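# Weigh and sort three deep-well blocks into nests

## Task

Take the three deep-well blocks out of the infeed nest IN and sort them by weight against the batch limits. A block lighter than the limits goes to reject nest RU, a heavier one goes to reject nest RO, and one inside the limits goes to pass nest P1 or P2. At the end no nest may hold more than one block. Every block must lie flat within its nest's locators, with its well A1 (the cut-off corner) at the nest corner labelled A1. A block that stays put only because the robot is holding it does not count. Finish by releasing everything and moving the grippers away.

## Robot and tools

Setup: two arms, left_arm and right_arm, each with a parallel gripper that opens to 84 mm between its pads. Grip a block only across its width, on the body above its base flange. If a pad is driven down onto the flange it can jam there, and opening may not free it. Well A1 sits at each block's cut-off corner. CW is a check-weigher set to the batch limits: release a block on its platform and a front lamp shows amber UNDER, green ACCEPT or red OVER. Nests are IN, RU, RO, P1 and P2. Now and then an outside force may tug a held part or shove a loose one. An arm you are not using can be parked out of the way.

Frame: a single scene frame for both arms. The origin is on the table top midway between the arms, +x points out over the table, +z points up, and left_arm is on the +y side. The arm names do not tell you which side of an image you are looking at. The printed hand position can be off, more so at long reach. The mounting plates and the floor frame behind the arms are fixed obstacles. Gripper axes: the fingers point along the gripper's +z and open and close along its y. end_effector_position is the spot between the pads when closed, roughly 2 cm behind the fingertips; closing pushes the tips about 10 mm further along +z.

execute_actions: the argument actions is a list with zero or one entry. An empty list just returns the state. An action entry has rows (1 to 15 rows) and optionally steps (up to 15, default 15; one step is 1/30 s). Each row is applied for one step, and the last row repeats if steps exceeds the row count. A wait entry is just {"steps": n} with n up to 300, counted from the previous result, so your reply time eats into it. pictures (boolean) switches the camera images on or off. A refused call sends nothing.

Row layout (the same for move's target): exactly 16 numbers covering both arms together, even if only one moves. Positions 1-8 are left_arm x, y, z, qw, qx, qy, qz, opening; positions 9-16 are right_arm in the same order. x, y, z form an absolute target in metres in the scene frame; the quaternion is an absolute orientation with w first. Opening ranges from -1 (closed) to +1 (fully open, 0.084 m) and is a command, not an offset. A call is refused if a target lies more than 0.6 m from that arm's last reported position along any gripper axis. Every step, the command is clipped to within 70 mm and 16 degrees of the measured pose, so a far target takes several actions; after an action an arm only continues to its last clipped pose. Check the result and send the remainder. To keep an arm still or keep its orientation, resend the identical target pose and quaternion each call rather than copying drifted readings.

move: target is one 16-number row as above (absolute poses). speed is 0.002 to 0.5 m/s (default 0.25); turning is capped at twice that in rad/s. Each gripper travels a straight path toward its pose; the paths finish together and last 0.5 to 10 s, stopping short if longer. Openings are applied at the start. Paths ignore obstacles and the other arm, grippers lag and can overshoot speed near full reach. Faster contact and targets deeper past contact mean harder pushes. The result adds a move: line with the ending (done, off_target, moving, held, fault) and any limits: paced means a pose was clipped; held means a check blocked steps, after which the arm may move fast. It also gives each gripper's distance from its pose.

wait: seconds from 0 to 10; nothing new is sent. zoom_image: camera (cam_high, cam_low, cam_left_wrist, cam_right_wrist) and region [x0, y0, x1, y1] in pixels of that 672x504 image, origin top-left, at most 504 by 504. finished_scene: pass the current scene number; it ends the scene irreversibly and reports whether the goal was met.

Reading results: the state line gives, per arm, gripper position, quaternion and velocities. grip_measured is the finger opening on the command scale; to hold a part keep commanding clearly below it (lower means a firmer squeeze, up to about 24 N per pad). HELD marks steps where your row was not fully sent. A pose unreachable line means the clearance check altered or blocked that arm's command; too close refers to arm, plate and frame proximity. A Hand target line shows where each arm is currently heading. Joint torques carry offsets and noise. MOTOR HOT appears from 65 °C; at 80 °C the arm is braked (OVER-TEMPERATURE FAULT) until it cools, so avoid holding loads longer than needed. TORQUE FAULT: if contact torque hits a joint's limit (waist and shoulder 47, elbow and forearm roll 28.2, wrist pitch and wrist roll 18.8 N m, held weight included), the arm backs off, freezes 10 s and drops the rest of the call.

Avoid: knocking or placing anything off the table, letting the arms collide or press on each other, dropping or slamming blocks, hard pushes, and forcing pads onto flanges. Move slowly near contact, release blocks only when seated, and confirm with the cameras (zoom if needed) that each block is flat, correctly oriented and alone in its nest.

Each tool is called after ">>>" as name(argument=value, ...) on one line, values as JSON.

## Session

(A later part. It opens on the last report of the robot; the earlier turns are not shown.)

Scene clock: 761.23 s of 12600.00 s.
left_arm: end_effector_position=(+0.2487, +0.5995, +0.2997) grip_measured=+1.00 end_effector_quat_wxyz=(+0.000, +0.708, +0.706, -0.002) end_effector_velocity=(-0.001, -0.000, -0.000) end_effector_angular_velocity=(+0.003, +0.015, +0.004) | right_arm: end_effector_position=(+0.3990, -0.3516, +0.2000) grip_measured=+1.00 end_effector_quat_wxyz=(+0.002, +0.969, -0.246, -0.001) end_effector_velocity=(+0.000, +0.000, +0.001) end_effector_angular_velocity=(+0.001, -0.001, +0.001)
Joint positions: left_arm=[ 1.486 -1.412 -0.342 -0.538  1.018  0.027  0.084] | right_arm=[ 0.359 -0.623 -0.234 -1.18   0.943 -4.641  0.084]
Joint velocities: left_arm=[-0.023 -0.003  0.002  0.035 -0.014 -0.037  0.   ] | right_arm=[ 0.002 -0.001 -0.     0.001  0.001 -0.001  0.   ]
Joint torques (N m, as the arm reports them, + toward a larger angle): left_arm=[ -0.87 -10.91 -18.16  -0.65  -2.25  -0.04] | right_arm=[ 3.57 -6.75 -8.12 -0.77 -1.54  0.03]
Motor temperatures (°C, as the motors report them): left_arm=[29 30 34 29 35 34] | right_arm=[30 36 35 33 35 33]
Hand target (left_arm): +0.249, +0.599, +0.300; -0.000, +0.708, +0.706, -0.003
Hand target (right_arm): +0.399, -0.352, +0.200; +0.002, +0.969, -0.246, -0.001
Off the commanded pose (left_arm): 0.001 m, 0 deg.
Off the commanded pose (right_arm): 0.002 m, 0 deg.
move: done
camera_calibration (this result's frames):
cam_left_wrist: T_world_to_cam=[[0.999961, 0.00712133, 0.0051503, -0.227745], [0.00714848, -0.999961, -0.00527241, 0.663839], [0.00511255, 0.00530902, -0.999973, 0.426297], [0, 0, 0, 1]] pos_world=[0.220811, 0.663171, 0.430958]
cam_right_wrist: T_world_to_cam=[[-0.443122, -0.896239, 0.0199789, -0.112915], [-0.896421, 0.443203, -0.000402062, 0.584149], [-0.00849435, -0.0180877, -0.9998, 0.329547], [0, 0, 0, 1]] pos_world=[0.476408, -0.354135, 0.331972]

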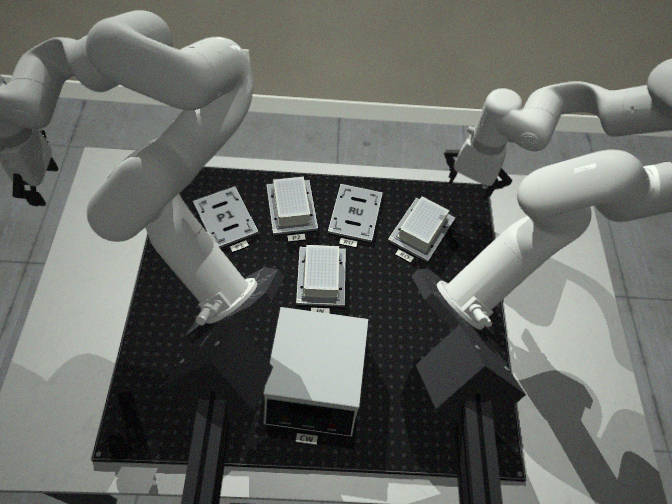

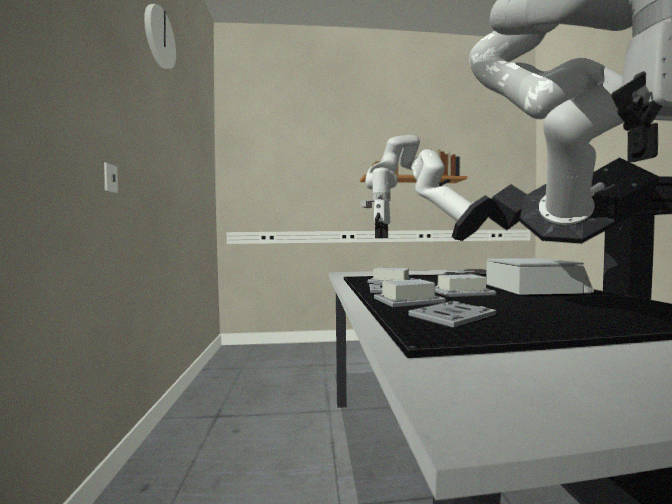

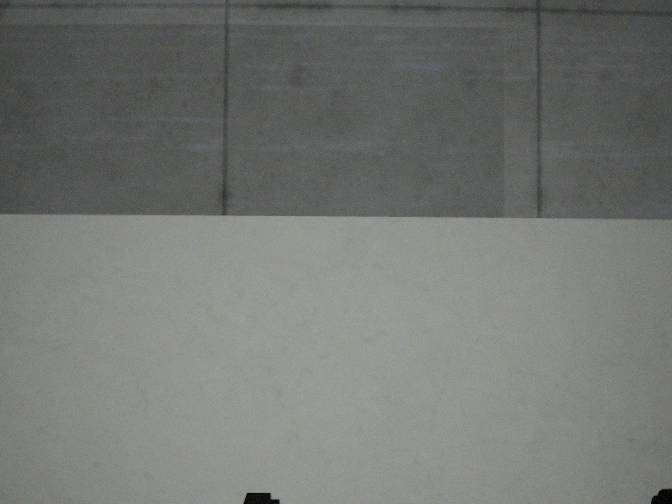

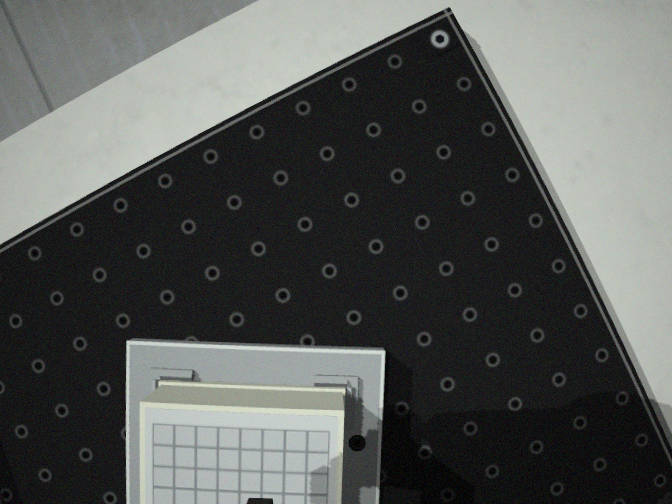

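Near the shoulder singularity; I'll head forward and lower next.

>>> move(target=[0.45,0.45,0.17,0,0.9239,0.3827,0,1,0.399,-0.3516,0.2,0.002,0.969,-0.246,-0.001,1], speed=0.08)

>>> move(target=[0.382,0.271,0.135,0,0.9636,0.2672,0,1,0.399,-0.3516,0.2,0.002,0.969,-0.246,-0.001,1], speed=0.08)

>>> move(target=[0.382,0.271,0.135,0,0.9636,0.2672,0,1,0.399,-0.3516,0.2,0.002,0.969,-0.246,-0.001,1], speed=0.02)

Scene clock: 780.33 s of 12600.00 s.
left_arm: end_effector_position=(+0.4500, +0.4497, +0.1708) grip_measured=+1.00 end_effector_quat_wxyz=(-0.001, +0.924, +0.382, +0.001) end_effector_velocity=(+0.001, -0.000, -0.001) end_effector_angular_velocity=(+0.001, +0.001, -0.001) | right_arm: end_effector_position=(+0.3990, -0.3516, +0.2000) grip_measured=+1.00 end_effector_quat_wxyz=(+0.002, +0.969, -0.246, -0.001) end_effector_velocity=(-0.000, -0.000, -0.000) end_effector_angular_velocity=(-0.000, +0.002, -0.001)
Joint positions: left_arm=[ 0.342 -0.729 -0.445  0.929  0.544 -1.104  0.084] | right_arm=[ 0.359 -0.622 -0.235 -1.179  0.944 -4.642  0.084]
Joint velocities: left_arm=[-0.002  0.007 -0.004  0.007  0.001 -0.007  0.   ] | right_arm=[-0.001  0.     0.     0.002  0.    -0.001  0.   ]
Joint torques (N m, as the arm reports them, + toward a larger angle): left_arm=[ -1.8  -22.16 -11.85  -0.34  -2.14   0.1 ] | right_arm=[ 4.15 -6.66 -8.04 -0.93 -1.46  0.01]
Motor temperatures (°C, as the motors report them): left_arm=[29 30 36 29 35 34] | right_arm=[30 35 36 33 35 33]
Hand target (left_arm): +0.450, +0.450, +0.171; -0.001, +0.924, +0.382, +0.001
Hand target (right_arm): +0.399, -0.352, +0.200; +0.002, +0.969, -0.246, -0.001
Off the commanded pose (left_arm): 0.001 m, 0 deg.
Off the commanded pose (right_arm): 0.000 m, 0 deg.
After step 90, 10.77 s passed at rest.
move: done
camera_calibration (this result's frames):
cam_left_wrist: T_world_to_cam=[[0.712385, -0.701758, 0.00656388, 0.020669], [-0.701671, -0.712405, -0.0116882, 0.702624], [0.0128784, 0.00372078, -0.99991, 0.294358], [0, 0, 0, 1]] pos_world=[0.474496, 0.513963, 0.302408]
cam_right_wrist: T_world_to_cam=[[-0.443075, -0.896245, 0.0207329, -0.113143], [-0.896434, 0.443177, 0.000377064, 0.583986], [-0.00952629, -0.0184186, -0.999785, 0.329846], [0, 0, 0, 1]] pos_world=[0.476517, -0.354138, 0.331901]

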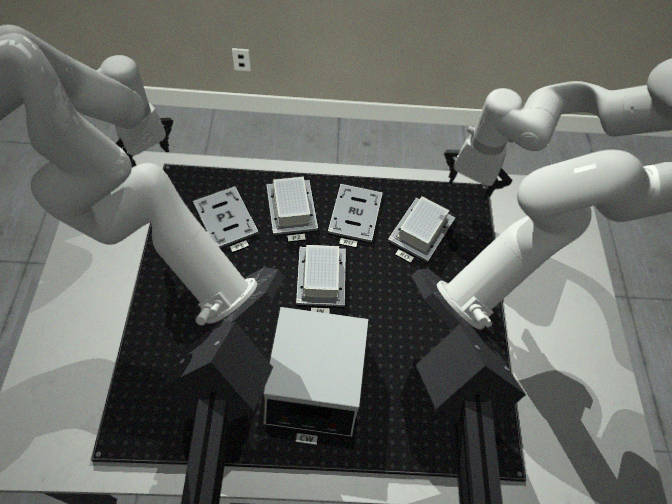

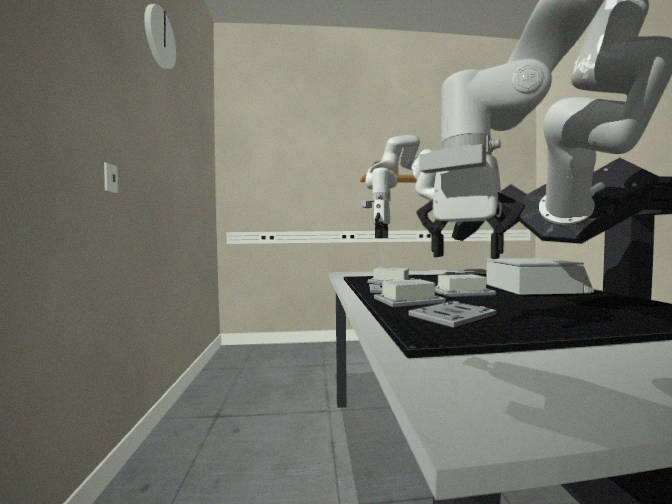

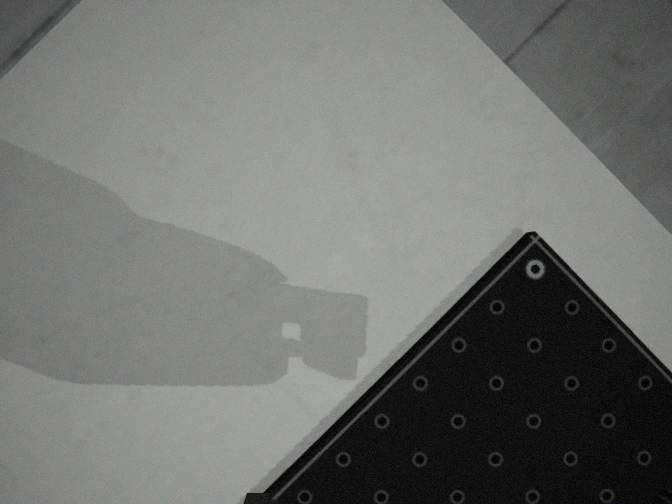

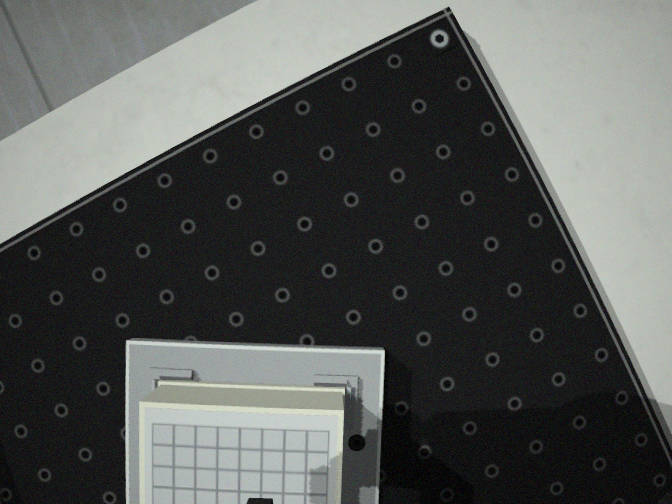

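Scene clock: 783.20 s of 12600.00 s.
left_arm: end_effector_position=(+0.3819, +0.2716, +0.1355) grip_measured=+1.00 end_effector_quat_wxyz=(+0.000, +0.964, +0.267, +0.001) end_effector_velocity=(-0.001, -0.002, -0.001) end_effector_angular_velocity=(+0.003, +0.001, -0.001) | right_arm: end_effector_position=(+0.3990, -0.3516, +0.2000) grip_measured=+1.00 end_effector_quat_wxyz=(+0.002, +0.969, -0.246, -0.001) end_effector_velocity=(+0.000, -0.000, -0.000) end_effector_angular_velocity=(-0.001, -0.000, -0.001)
Joint positions: left_arm=[-0.039 -0.457 -0.273  1.472  0.687 -1.783  0.084] | right_arm=[ 0.359 -0.622 -0.235 -1.179  0.944 -4.642  0.084]
Joint velocities: left_arm=[-0.005  0.011 -0.002  0.007  0.006 -0.014  0.   ] | right_arm=[-0.002 -0.     0.    -0.001 -0.001  0.001 -0.   ]
Joint torques (N m, as the arm reports them, + toward a larger angle): left_arm=[ -4.61 -16.89  -5.97  -0.53  -2.14  -0.05] | right_arm=[ 3.79 -6.59 -7.99 -0.68 -1.41 -0.12]
Motor temperatures (°C, as the motors report them): left_arm=[29 30 36 29 35 34] | right_arm=[30 35 36 33 35 33]
Hand target (left_arm): +0.382, +0.271, +0.135; +0.000, +0.964, +0.267, +0.001
Hand target (right_arm): +0.399, -0.352, +0.200; +0.002, +0.969, -0.246, -0.001
Off the commanded pose (left_arm): 0.001 m, 0 deg.
Off the commanded pose (right_arm): 0.000 m, 0 deg.
move: done
camera_calibration (this result's frames):
cam_left_wrist: T_world_to_cam=[[0.523327, -0.852087, 0.00876249, 0.0571361], [-0.852022, -0.523397, -0.0106966, 0.533555], [0.0137007, -0.00186802, -0.999904, 0.261851], [0, 0, 0, 1]] pos_world=[0.421112, 0.328435, 0.267033]
cam_right_wrist: T_world_to_cam=[[-0.443076, -0.896244, 0.0207361, -0.113143], [-0.896433, 0.443178, 0.000372796, 0.583988], [-0.00952393, -0.0184234, -0.999785, 0.329844], [0, 0, 0, 1]] pos_world=[0.476517, -0.354137, 0.331901]

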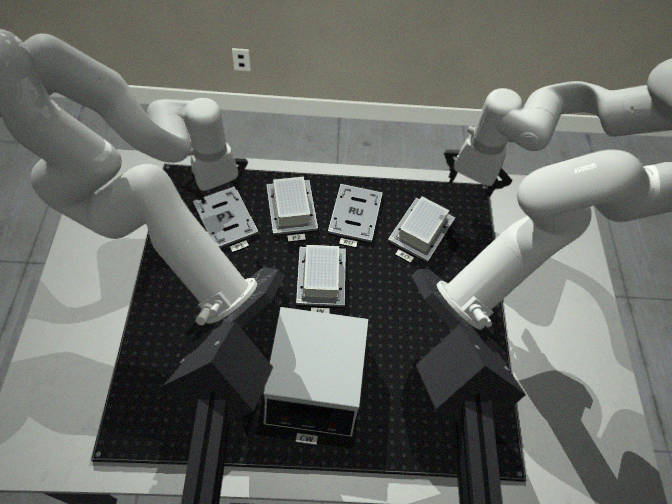

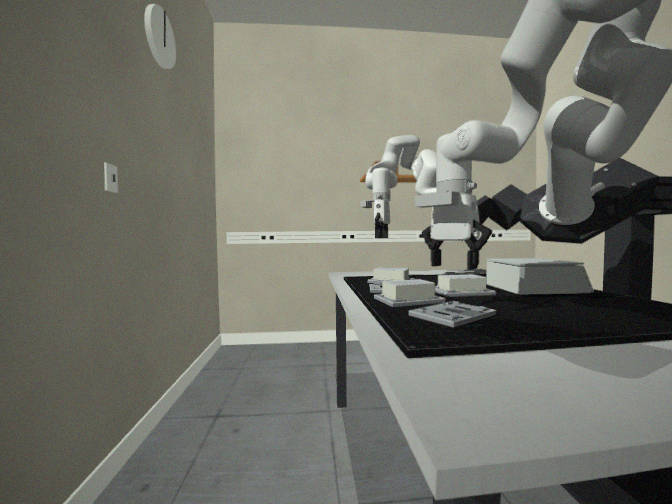

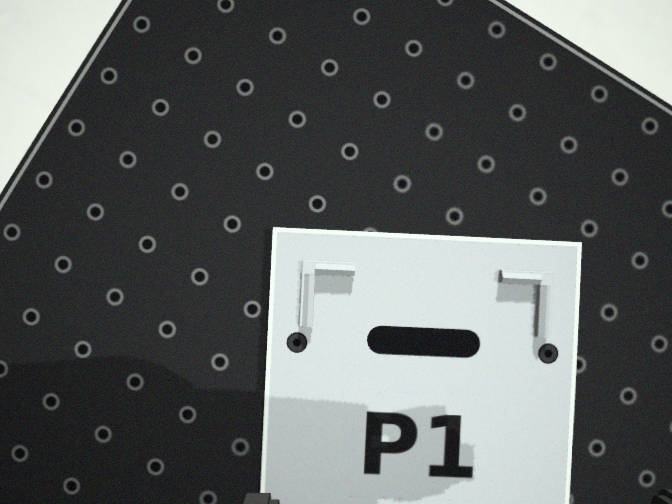

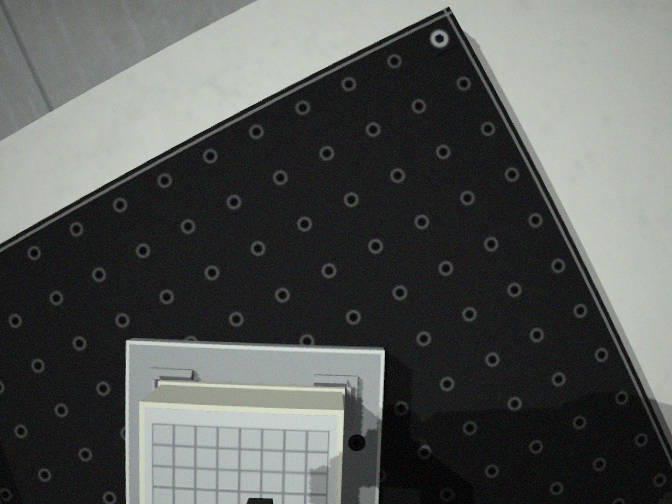

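Scene clock: 783.90 s of 12600.00 s.
left_arm: end_effector_position=(+0.3820, +0.2710, +0.1350) grip_measured=+1.00 end_effector_quat_wxyz=(+0.000, +0.964, +0.267, +0.000) end_effector_velocity=(+0.000, -0.000, -0.000) end_effector_angular_velocity=(-0.001, +0.001, +0.001) | right_arm: end_effector_position=(+0.3990, -0.3516, +0.2000) grip_measured=+1.00 end_effector_quat_wxyz=(+0.002, +0.969, -0.246, -0.001) end_effector_velocity=(-0.000, +0.000, +0.000) end_effector_angular_velocity=(-0.000, +0.001, -0.000)
Joint positions: left_arm=[-0.039 -0.453 -0.276  1.471  0.688 -1.784  0.084] | right_arm=[ 0.359 -0.622 -0.235 -1.179  0.944 -4.642  0.084]
Joint velocities: left_arm=[ 0.001  0.002 -0.001 -0.    -0.001 -0.001  0.   ] | right_arm=[ 0.001  0.     0.     0.001  0.001  0.    -0.   ]
Joint torques (N m, as the arm reports them, + toward a larger angle): left_arm=[ -4.8  -16.59  -5.66  -0.3   -2.22   0.02] | right_arm=[ 3.54 -6.6  -8.45 -0.57 -1.08 -0.09]
Motor temperatures (°C, as the motors report them): left_arm=[29 30 36 29 35 34] | right_arm=[30 35 36 33 35 33]
Hand target (left_arm): +0.382, +0.271, +0.135; +0.000, +0.964, +0.267, +0.000
Hand target (right_arm): +0.399, -0.352, +0.200; +0.002, +0.969, -0.246, -0.001
Off the commanded pose (left_arm): 0.000 m, 0 deg.
Off the commanded pose (right_arm): 0.000 m, 0 deg.
move: done
camera_calibration (this result's frames):
cam_left_wrist: T_world_to_cam=[[0.523204, -0.852168, 0.00819977, 0.0567473], [-0.852122, -0.523264, -0.00912829, 0.533066], [0.0120695, -0.00221124, -0.999925, 0.262084], [0, 0, 0, 1]] pos_world=[0.421384, 0.327872, 0.266465]
cam_right_wrist: T_world_to_cam=[[-0.443076, -0.896244, 0.0207363, -0.113143], [-0.896433, 0.443178, 0.000372839, 0.583988], [-0.00952403, -0.0184235, -0.999785, 0.329844], [0, 0, 0, 1]] pos_world=[0.476517, -0.354137, 0.331901]

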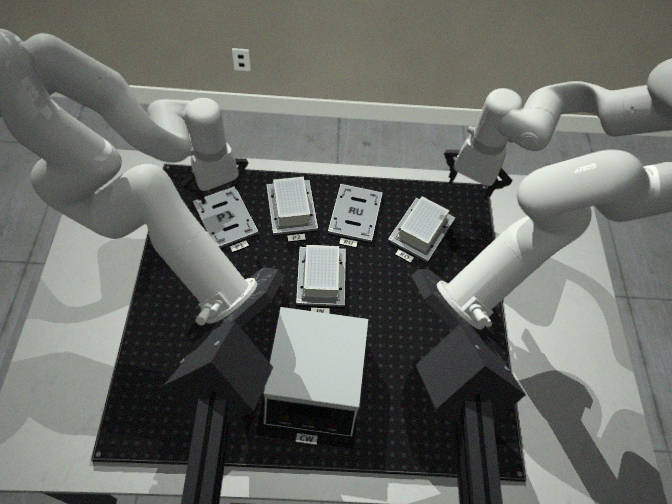

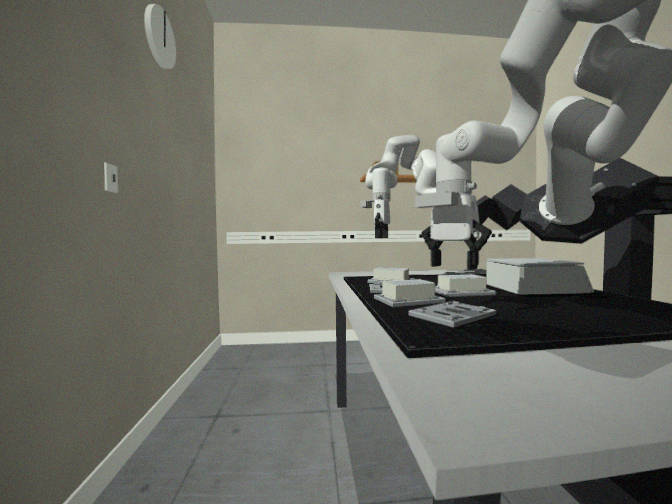

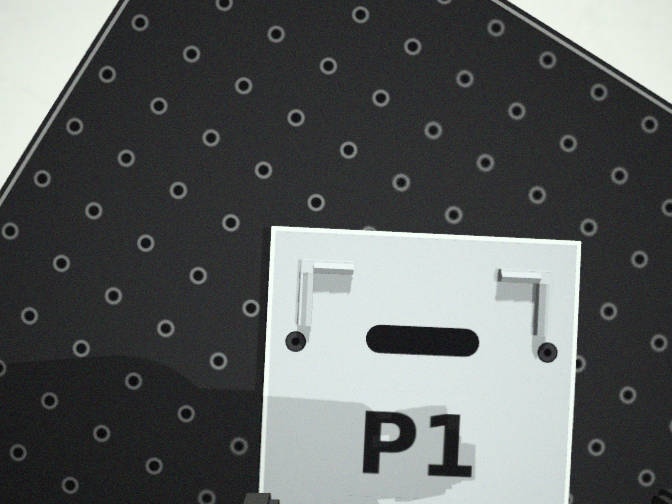

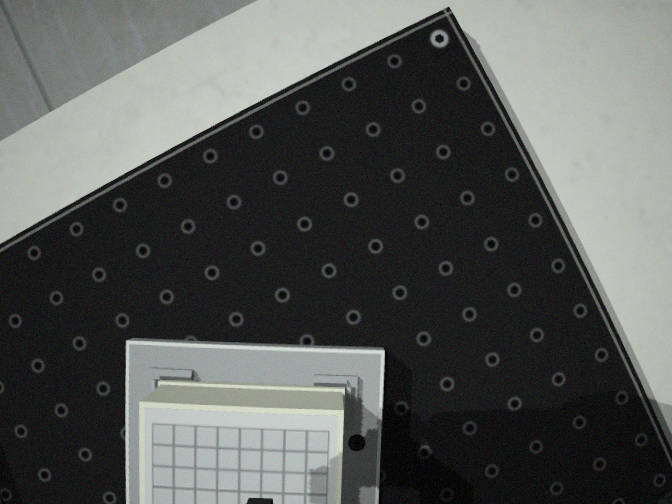

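>>> move(target=[0.222,0.002,0.135,0,0.99985,0.0175,0,1,0.399,-0.3516,0.2,0.002,0.969,-0.246,-0.001,1], speed=0.1)

>>> move(target=[0.222,0.002,0.135,0,0.99985,0.0175,0,1,0.399,-0.3516,0.2,0.002,0.969,-0.246,-0.001,1], speed=0.02)

>>> move(target=[0.222,0.002,0.1,0,0.99985,0.0175,0,1,0.399,-0.3516,0.2,0.002,0.969,-0.246,-0.001,1], speed=0.02)

Scene clock: 801.13 s of 12600.00 s.
left_arm: end_effector_position=(+0.2219, +0.0030, +0.1351) grip_measured=+1.00 end_effector_quat_wxyz=(+0.000, +1.000, +0.018, +0.001) end_effector_velocity=(-0.000, -0.002, -0.000) end_effector_angular_velocity=(+0.002, -0.000, -0.003) | right_arm: end_effector_position=(+0.3990, -0.3516, +0.2000) grip_measured=+1.00 end_effector_quat_wxyz=(+0.002, +0.969, -0.246, -0.001) end_effector_velocity=(+0.000, +0.000, +0.000) end_effector_angular_velocity=(-0.000, -0.001, +0.001)
Joint positions: left_arm=[-0.839  0.607 -0.595  1.419  0.902 -2.298  0.084] | right_arm=[ 0.359 -0.622 -0.235 -1.179  0.944 -4.642  0.084]
Joint velocities: left_arm=[-0.003  0.008 -0.006 -0.003  0.001  0.002  0.   ] | right_arm=[ 0.     0.    -0.    -0.001 -0.    -0.    -0.   ]
Joint torques (N m, as the arm reports them, + toward a larger angle): left_arm=[-14.54 -19.03  -6.13  -0.56  -2.08   0.04] | right_arm=[ 4.26 -6.51 -8.31 -0.8  -1.17 -0.28]
Motor temperatures (°C, as the motors report them): left_arm=[29 30 34 29 35 34] | right_arm=[30 35 36 33 35 33]
Hand target (left_arm): +0.222, +0.003, +0.135; +0.000, +1.000, +0.018, +0.001
Hand target (right_arm): +0.399, -0.352, +0.200; +0.002, +0.969, -0.246, -0.001
Off the commanded pose (left_arm): 0.001 m, 0 deg.
Off the commanded pose (right_arm): 0.000 m, 0 deg.
After step 90, 10.60 s passed at rest.
move: done
camera_calibration (this result's frames):
cam_left_wrist: T_world_to_cam=[[0.0451672, -0.998941, 0.00876358, 0.0185246], [-0.998919, -0.0452591, -0.0105865, 0.287717], [0.0109719, -0.00827594, -0.999906, 0.263742], [0, 0, 0, 1]] pos_world=[0.283675, 0.0337095, 0.266601]
cam_right_wrist: T_world_to_cam=[[-0.443076, -0.896244, 0.0207363, -0.113143], [-0.896433, 0.443178, 0.000372683, 0.583988], [-0.00952387, -0.0184235, -0.999785, 0.329843], [0, 0, 0, 1]] pos_world=[0.476517, -0.354137, 0.331901]

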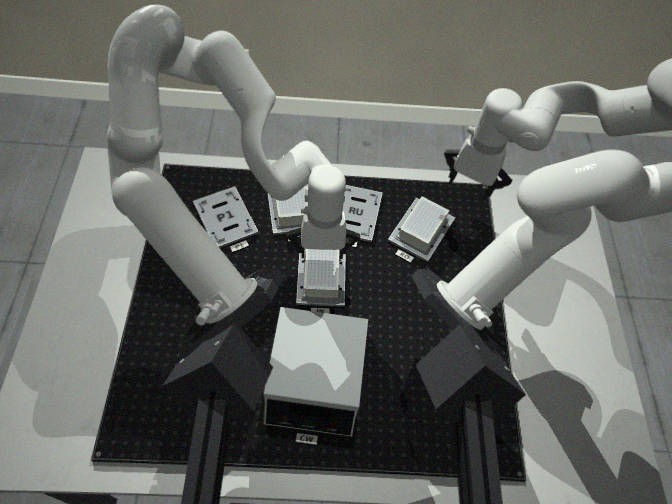

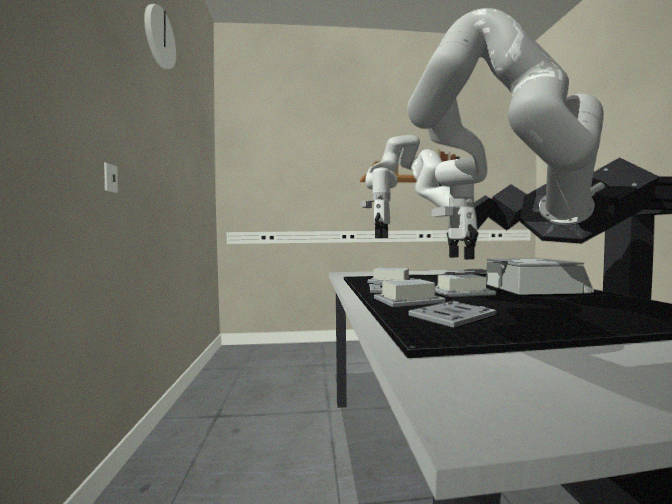

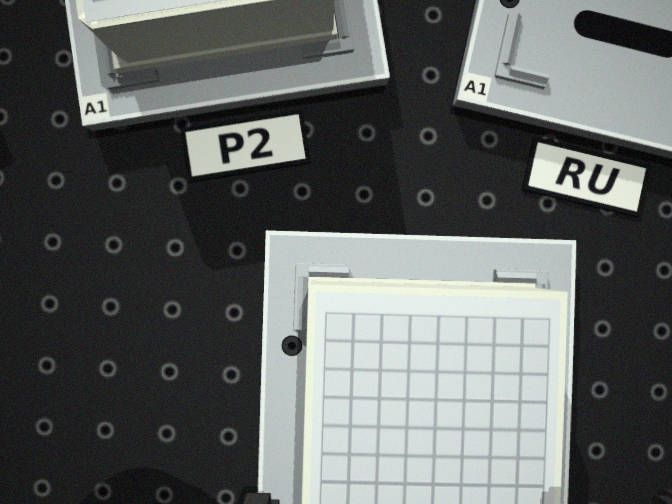

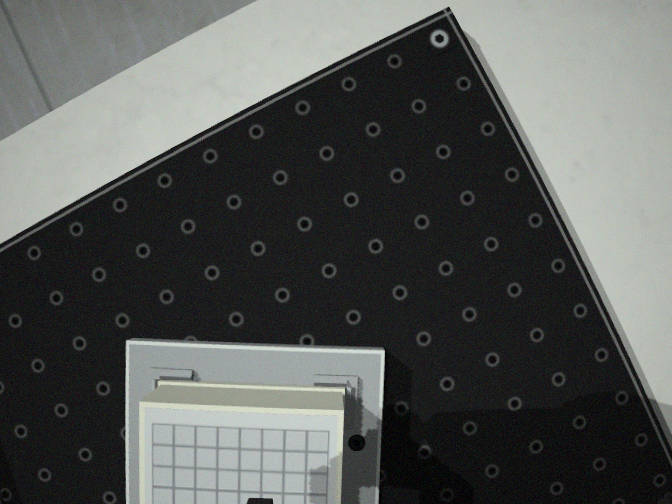

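Scene clock: 801.83 s of 12600.00 s.
left_arm: end_effector_position=(+0.2220, +0.0020, +0.1350) grip_measured=+1.00 end_effector_quat_wxyz=(+0.000, +1.000, +0.018, +0.000) end_effector_velocity=(+0.000, +0.000, -0.001) end_effector_angular_velocity=(+0.003, +0.001, +0.000) | right_arm: end_effector_position=(+0.3990, -0.3516, +0.2000) grip_measured=+1.00 end_effector_quat_wxyz=(+0.002, +0.969, -0.246, -0.001) end_effector_velocity=(+0.001, +0.001, +0.001) end_effector_angular_velocity=(+0.002, -0.003, +0.001)
Joint positions: left_arm=[-0.839  0.61  -0.599  1.417  0.902 -2.295  0.084] | right_arm=[ 0.359 -0.622 -0.235 -1.179  0.944 -4.642  0.084]
Joint velocities: left_arm=[ 0.002  0.001 -0.002 -0.001  0.002  0.002 -0.   ] | right_arm=[ 0.002  0.    -0.    -0.001 -0.002  0.    -0.   ]
Joint torques (N m, as the arm reports them, + toward a larger angle): left_arm=[-14.84 -18.91  -6.06  -0.35  -2.01   0.09] | right_arm=[ 3.77 -6.86 -8.19 -1.11 -1.03 -0.16]
Motor temperatures (°C, as the motors report them): left_arm=[29 30 34 29 35 34] | right_arm=[30 35 36 33 35 33]
Hand target (left_arm): +0.222, +0.002, +0.135; +0.000, +1.000, +0.017, +0.000
Hand target (right_arm): +0.399, -0.352, +0.200; +0.002, +0.969, -0.246, -0.001
Off the commanded pose (left_arm): 0.000 m, 0 deg.
Off the commanded pose (right_arm): 0.000 m, 0 deg.
move: done
camera_calibration (this result's frames):
cam_left_wrist: T_world_to_cam=[[0.0446444, -0.998969, 0.00819954, 0.0177739], [-0.998958, -0.0447189, -0.00913286, 0.2876], [0.00949012, -0.00778326, -0.999925, 0.26399], [0, 0, 0, 1]] pos_world=[0.284001, 0.0326714, 0.266451]
cam_right_wrist: T_world_to_cam=[[-0.443076, -0.896244, 0.0207361, -0.113143], [-0.896433, 0.443178, 0.000372704, 0.583988], [-0.00952381, -0.0184234, -0.999785, 0.329844], [0, 0, 0, 1]] pos_world=[0.476517, -0.354137, 0.331901]

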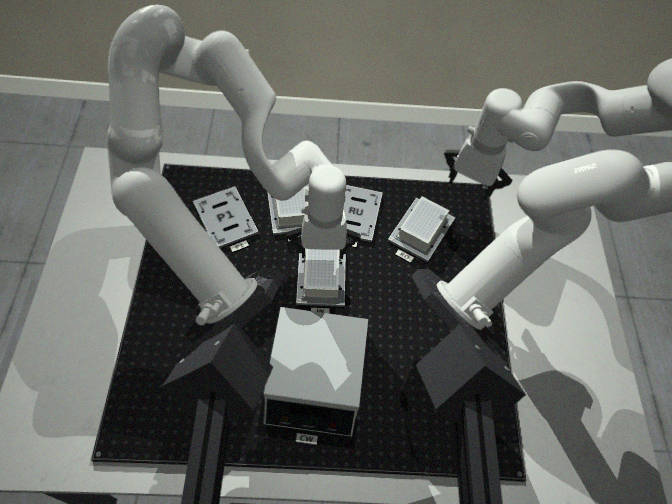

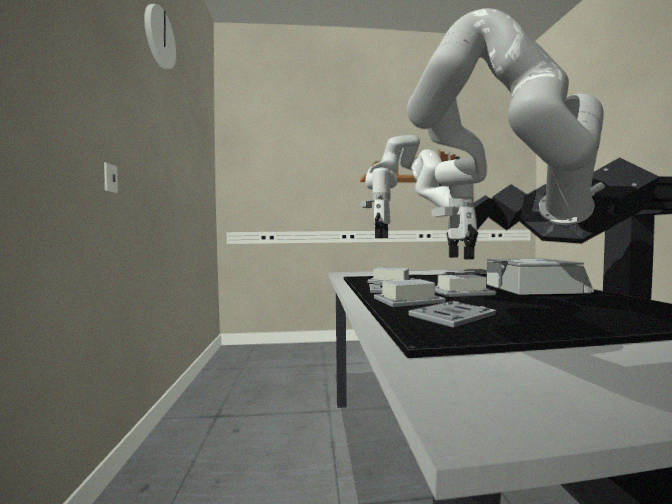

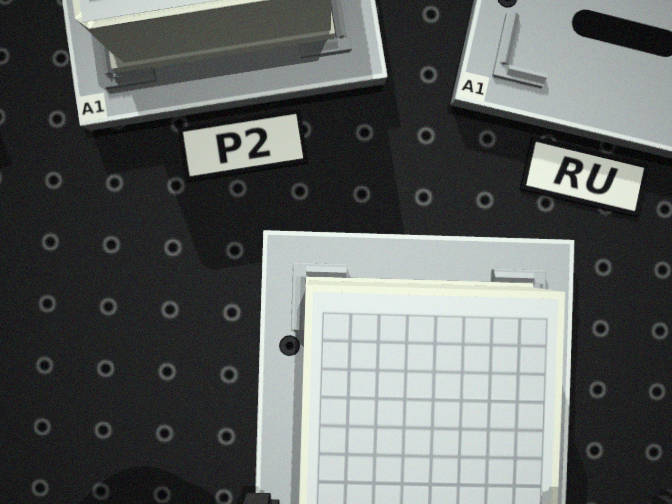

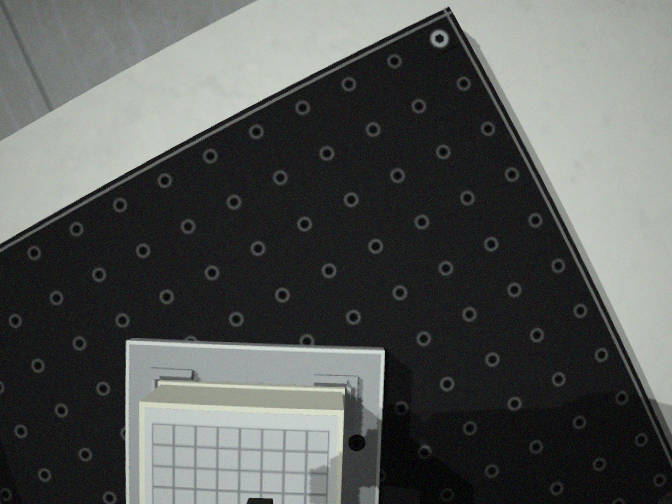

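Scene clock: 803.90 s of 12600.00 s.
left_arm: end_effector_position=(+0.2220, +0.0019, +0.1002) grip_measured=+1.00 end_effector_quat_wxyz=(+0.000, +1.000, +0.017, -0.000) end_effector_velocity=(+0.000, -0.001, -0.001) end_effector_angular_velocity=(-0.002, -0.001, +0.000) | right_arm: end_effector_position=(+0.3990, -0.3516, +0.2000) grip_measured=+1.00 end_effector_quat_wxyz=(+0.002, +0.969, -0.246, -0.001) end_effector_velocity=(+0.000, +0.000, -0.000) end_effector_angular_velocity=(-0.000, -0.001, +0.002)
Joint positions: left_arm=[-0.741  0.697 -0.641  1.55   0.901 -2.352  0.084] | right_arm=[ 0.359 -0.622 -0.235 -1.179  0.944 -4.642  0.084]
Joint velocities: left_arm=[ 0.004  0.004 -0.002  0.007 -0.001 -0.003 -0.   ] | right_arm=[-0.     0.     0.    -0.002 -0.001 -0.001 -0.   ]
Joint torques (N m, as the arm reports them, + toward a larger angle): left_arm=[-15.04 -19.    -4.06  -0.48  -2.18   0.  ] | right_arm=[ 4.06 -6.91 -8.09 -0.81 -1.2   0.07]
Motor temperatures (°C, as the motors report them): left_arm=[29 30 34 29 35 34] | right_arm=[30 35 36 33 35 33]
Hand target (left_arm): +0.222, +0.002, +0.100; +0.000, +1.000, +0.017, -0.000
Hand target (right_arm): +0.399, -0.352, +0.200; +0.002, +0.969, -0.246, -0.001
Off the commanded pose (left_arm): 0.000 m, 0 deg.
Off the commanded pose (right_arm): 0.000 m, 0 deg.
move: done
camera_calibration (this result's frames):
cam_left_wrist: T_world_to_cam=[[0.0446014, -0.998969, 0.00841515, 0.0179176], [-0.998962, -0.0446759, -0.00887977, 0.287246], [0.00924657, -0.00801037, -0.999925, 0.229258], [0, 0, 0, 1]] pos_world=[0.284028, 0.0325686, 0.231641]
cam_right_wrist: T_world_to_cam=[[-0.443076, -0.896244, 0.0207363, -0.113143], [-0.896433, 0.443178, 0.000372752, 0.583988], [-0.00952395, -0.0184236, -0.999785, 0.329843], [0, 0, 0, 1]] pos_world=[0.476517, -0.354137, 0.331901]

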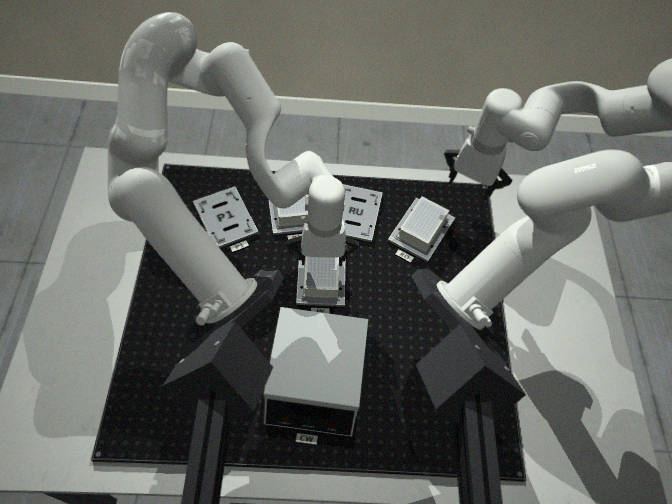

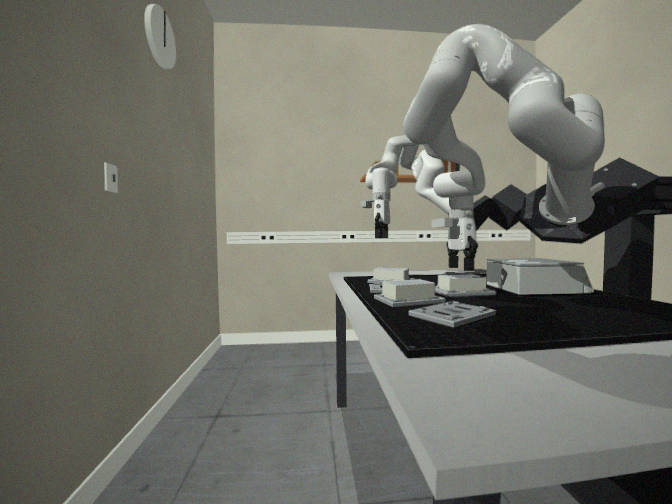

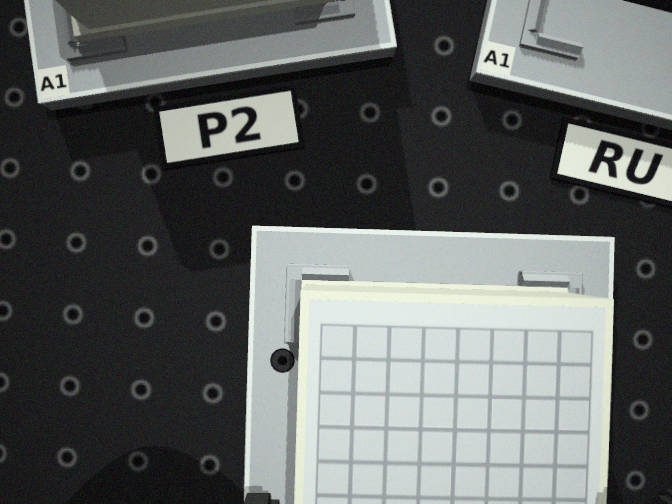

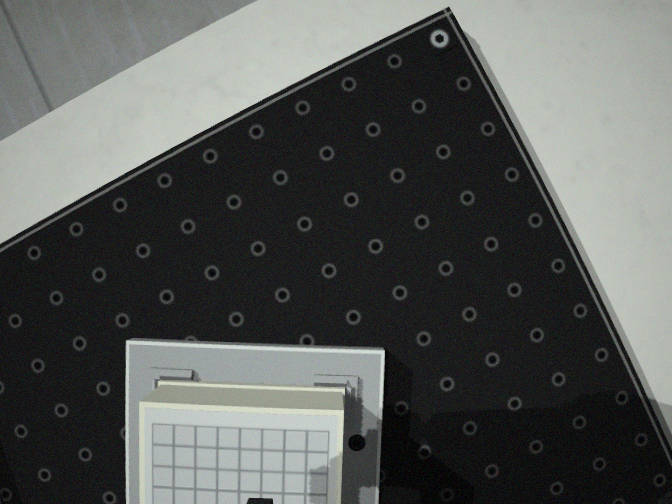

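>>> move(target=[0.214,0.0005,0.086,0,0.99998,0.007,0,1,0.399,-0.3516,0.2,0.002,0.969,-0.246,-0.001,1], speed=0.015)

>>> zoom_image(camera="cam_left_wrist", region=[200,400,672,504])

>>> zoom_image(camera="cam_low", region=[420,230,520,305])

Scene clock: 828.50 s of 12600.00 s.
left_arm: end_effector_position=(+0.2141, +0.0005, +0.0861) grip_measured=+1.00 end_effector_quat_wxyz=(+0.000, +1.000, +0.007, -0.000) end_effector_velocity=(-0.000, -0.001, -0.001) end_effector_angular_velocity=(-0.001, -0.000, -0.000) | right_arm: end_effector_position=(+0.3990, -0.3516, +0.2000) grip_measured=+1.00 end_effector_quat_wxyz=(+0.002, +0.969, -0.246, -0.001) end_effector_velocity=(+0.000, +0.000, +0.000) end_effector_angular_velocity=(-0.000, -0.001, +0.002)
Joint positions: left_arm=[-0.716  0.749 -0.659  1.602  0.903 -2.375  0.084] | right_arm=[ 0.359 -0.622 -0.235 -1.179  0.944 -4.642  0.084]
Joint velocities: left_arm=[ 0.003  0.005 -0.003  0.005 -0.    -0.003  0.   ] | right_arm=[ 0.001  0.     0.    -0.001  0.    -0.001  0.   ]
Joint torques (N m, as the arm reports them, + toward a larger angle): left_arm=[-15.39 -19.14  -3.08  -0.64  -2.07   0.06] | right_arm=[ 4.32 -6.61 -8.46 -0.82 -1.41 -0.34]
Motor temperatures (°C, as the motors report them): left_arm=[30 30 34 29 35 34] | right_arm=[29 35 36 33 35 33]
Hand target (left_arm): +0.214, +0.000, +0.086; +0.000, +1.000, +0.007, -0.000
Hand target (right_arm): +0.399, -0.352, +0.200; +0.002, +0.969, -0.246, -0.001
Off the commanded pose (left_arm): 0.000 m, 0 deg.
Off the commanded pose (right_arm): 0.000 m, 0 deg.
After step 90, 20.23 s passed at rest.
move: done
camera_calibration (this result's frames):
cam_left_wrist: T_world_to_cam=[[0.0238097, -0.999682, 0.00827367, 0.021454], [-0.999674, -0.0238838, -0.00898004, 0.279294], [0.00917479, -0.00805716, -0.999925, 0.215268], [0, 0, 0, 1]] pos_world=[0.276717, 0.0298522, 0.217583]
cam_right_wrist: T_world_to_cam=[[-0.443076, -0.896244, 0.0207363, -0.113143], [-0.896433, 0.443178, 0.000372727, 0.583988], [-0.00952393, -0.0184236, -0.999785, 0.329843], [0, 0, 0, 1]] pos_world=[0.476517, -0.354137, 0.331901]

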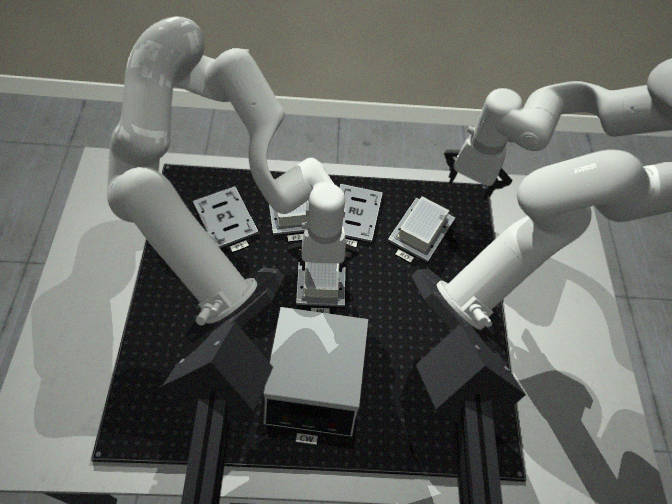

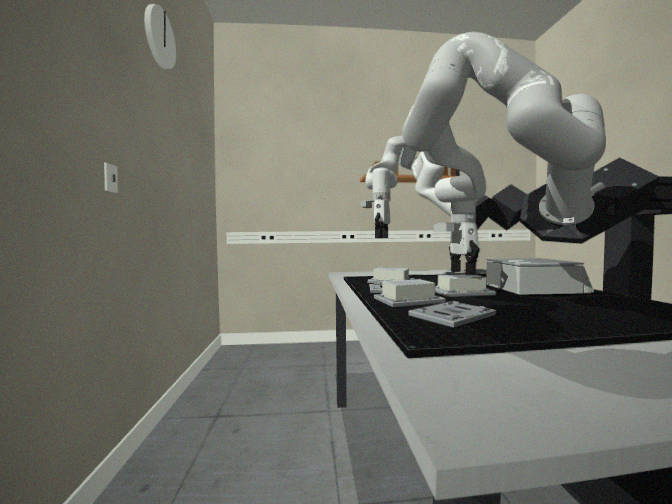

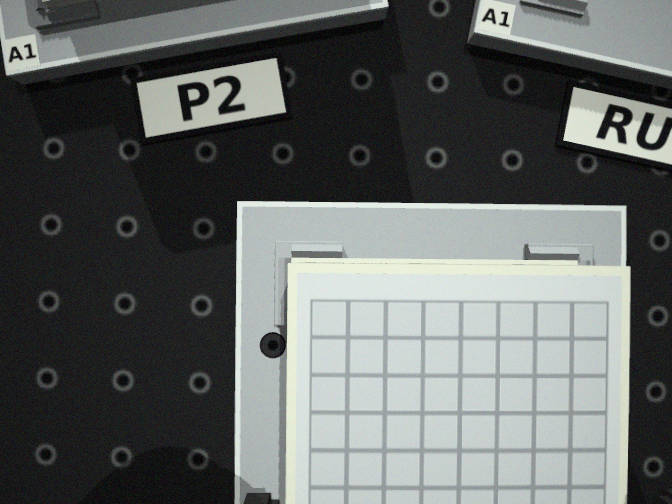

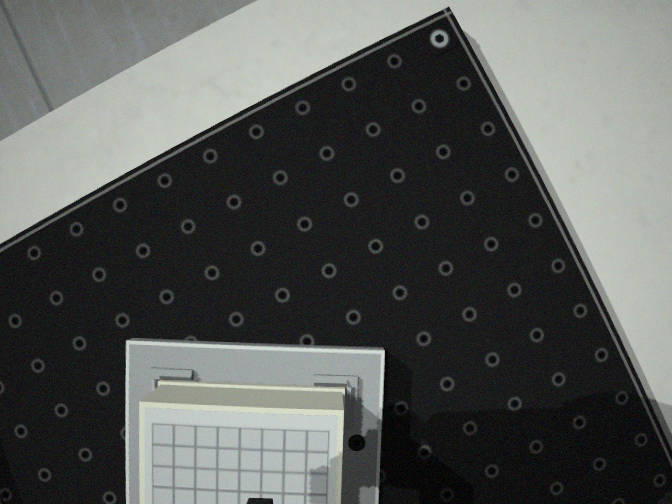

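Region (200, 400, 672, 504) of cam_left_wrist's 672x504 image, scaled by 1.068, with more detail than that image has; it fills the top 111 rows of this view, and the rest is white.

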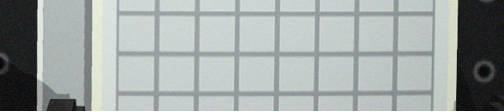

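Region (420, 230, 520, 305) of cam_low's 672x504 image, scaled by 5.040, with more detail than that image has; it fills the top 378 rows of this view, and the rest is white.

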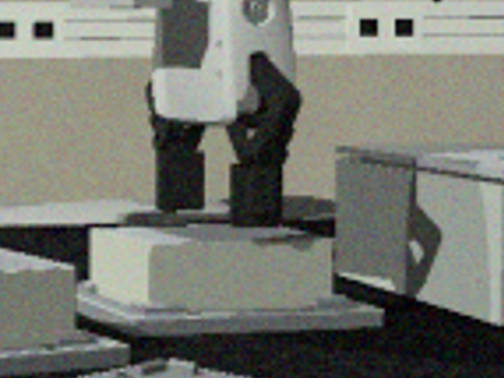

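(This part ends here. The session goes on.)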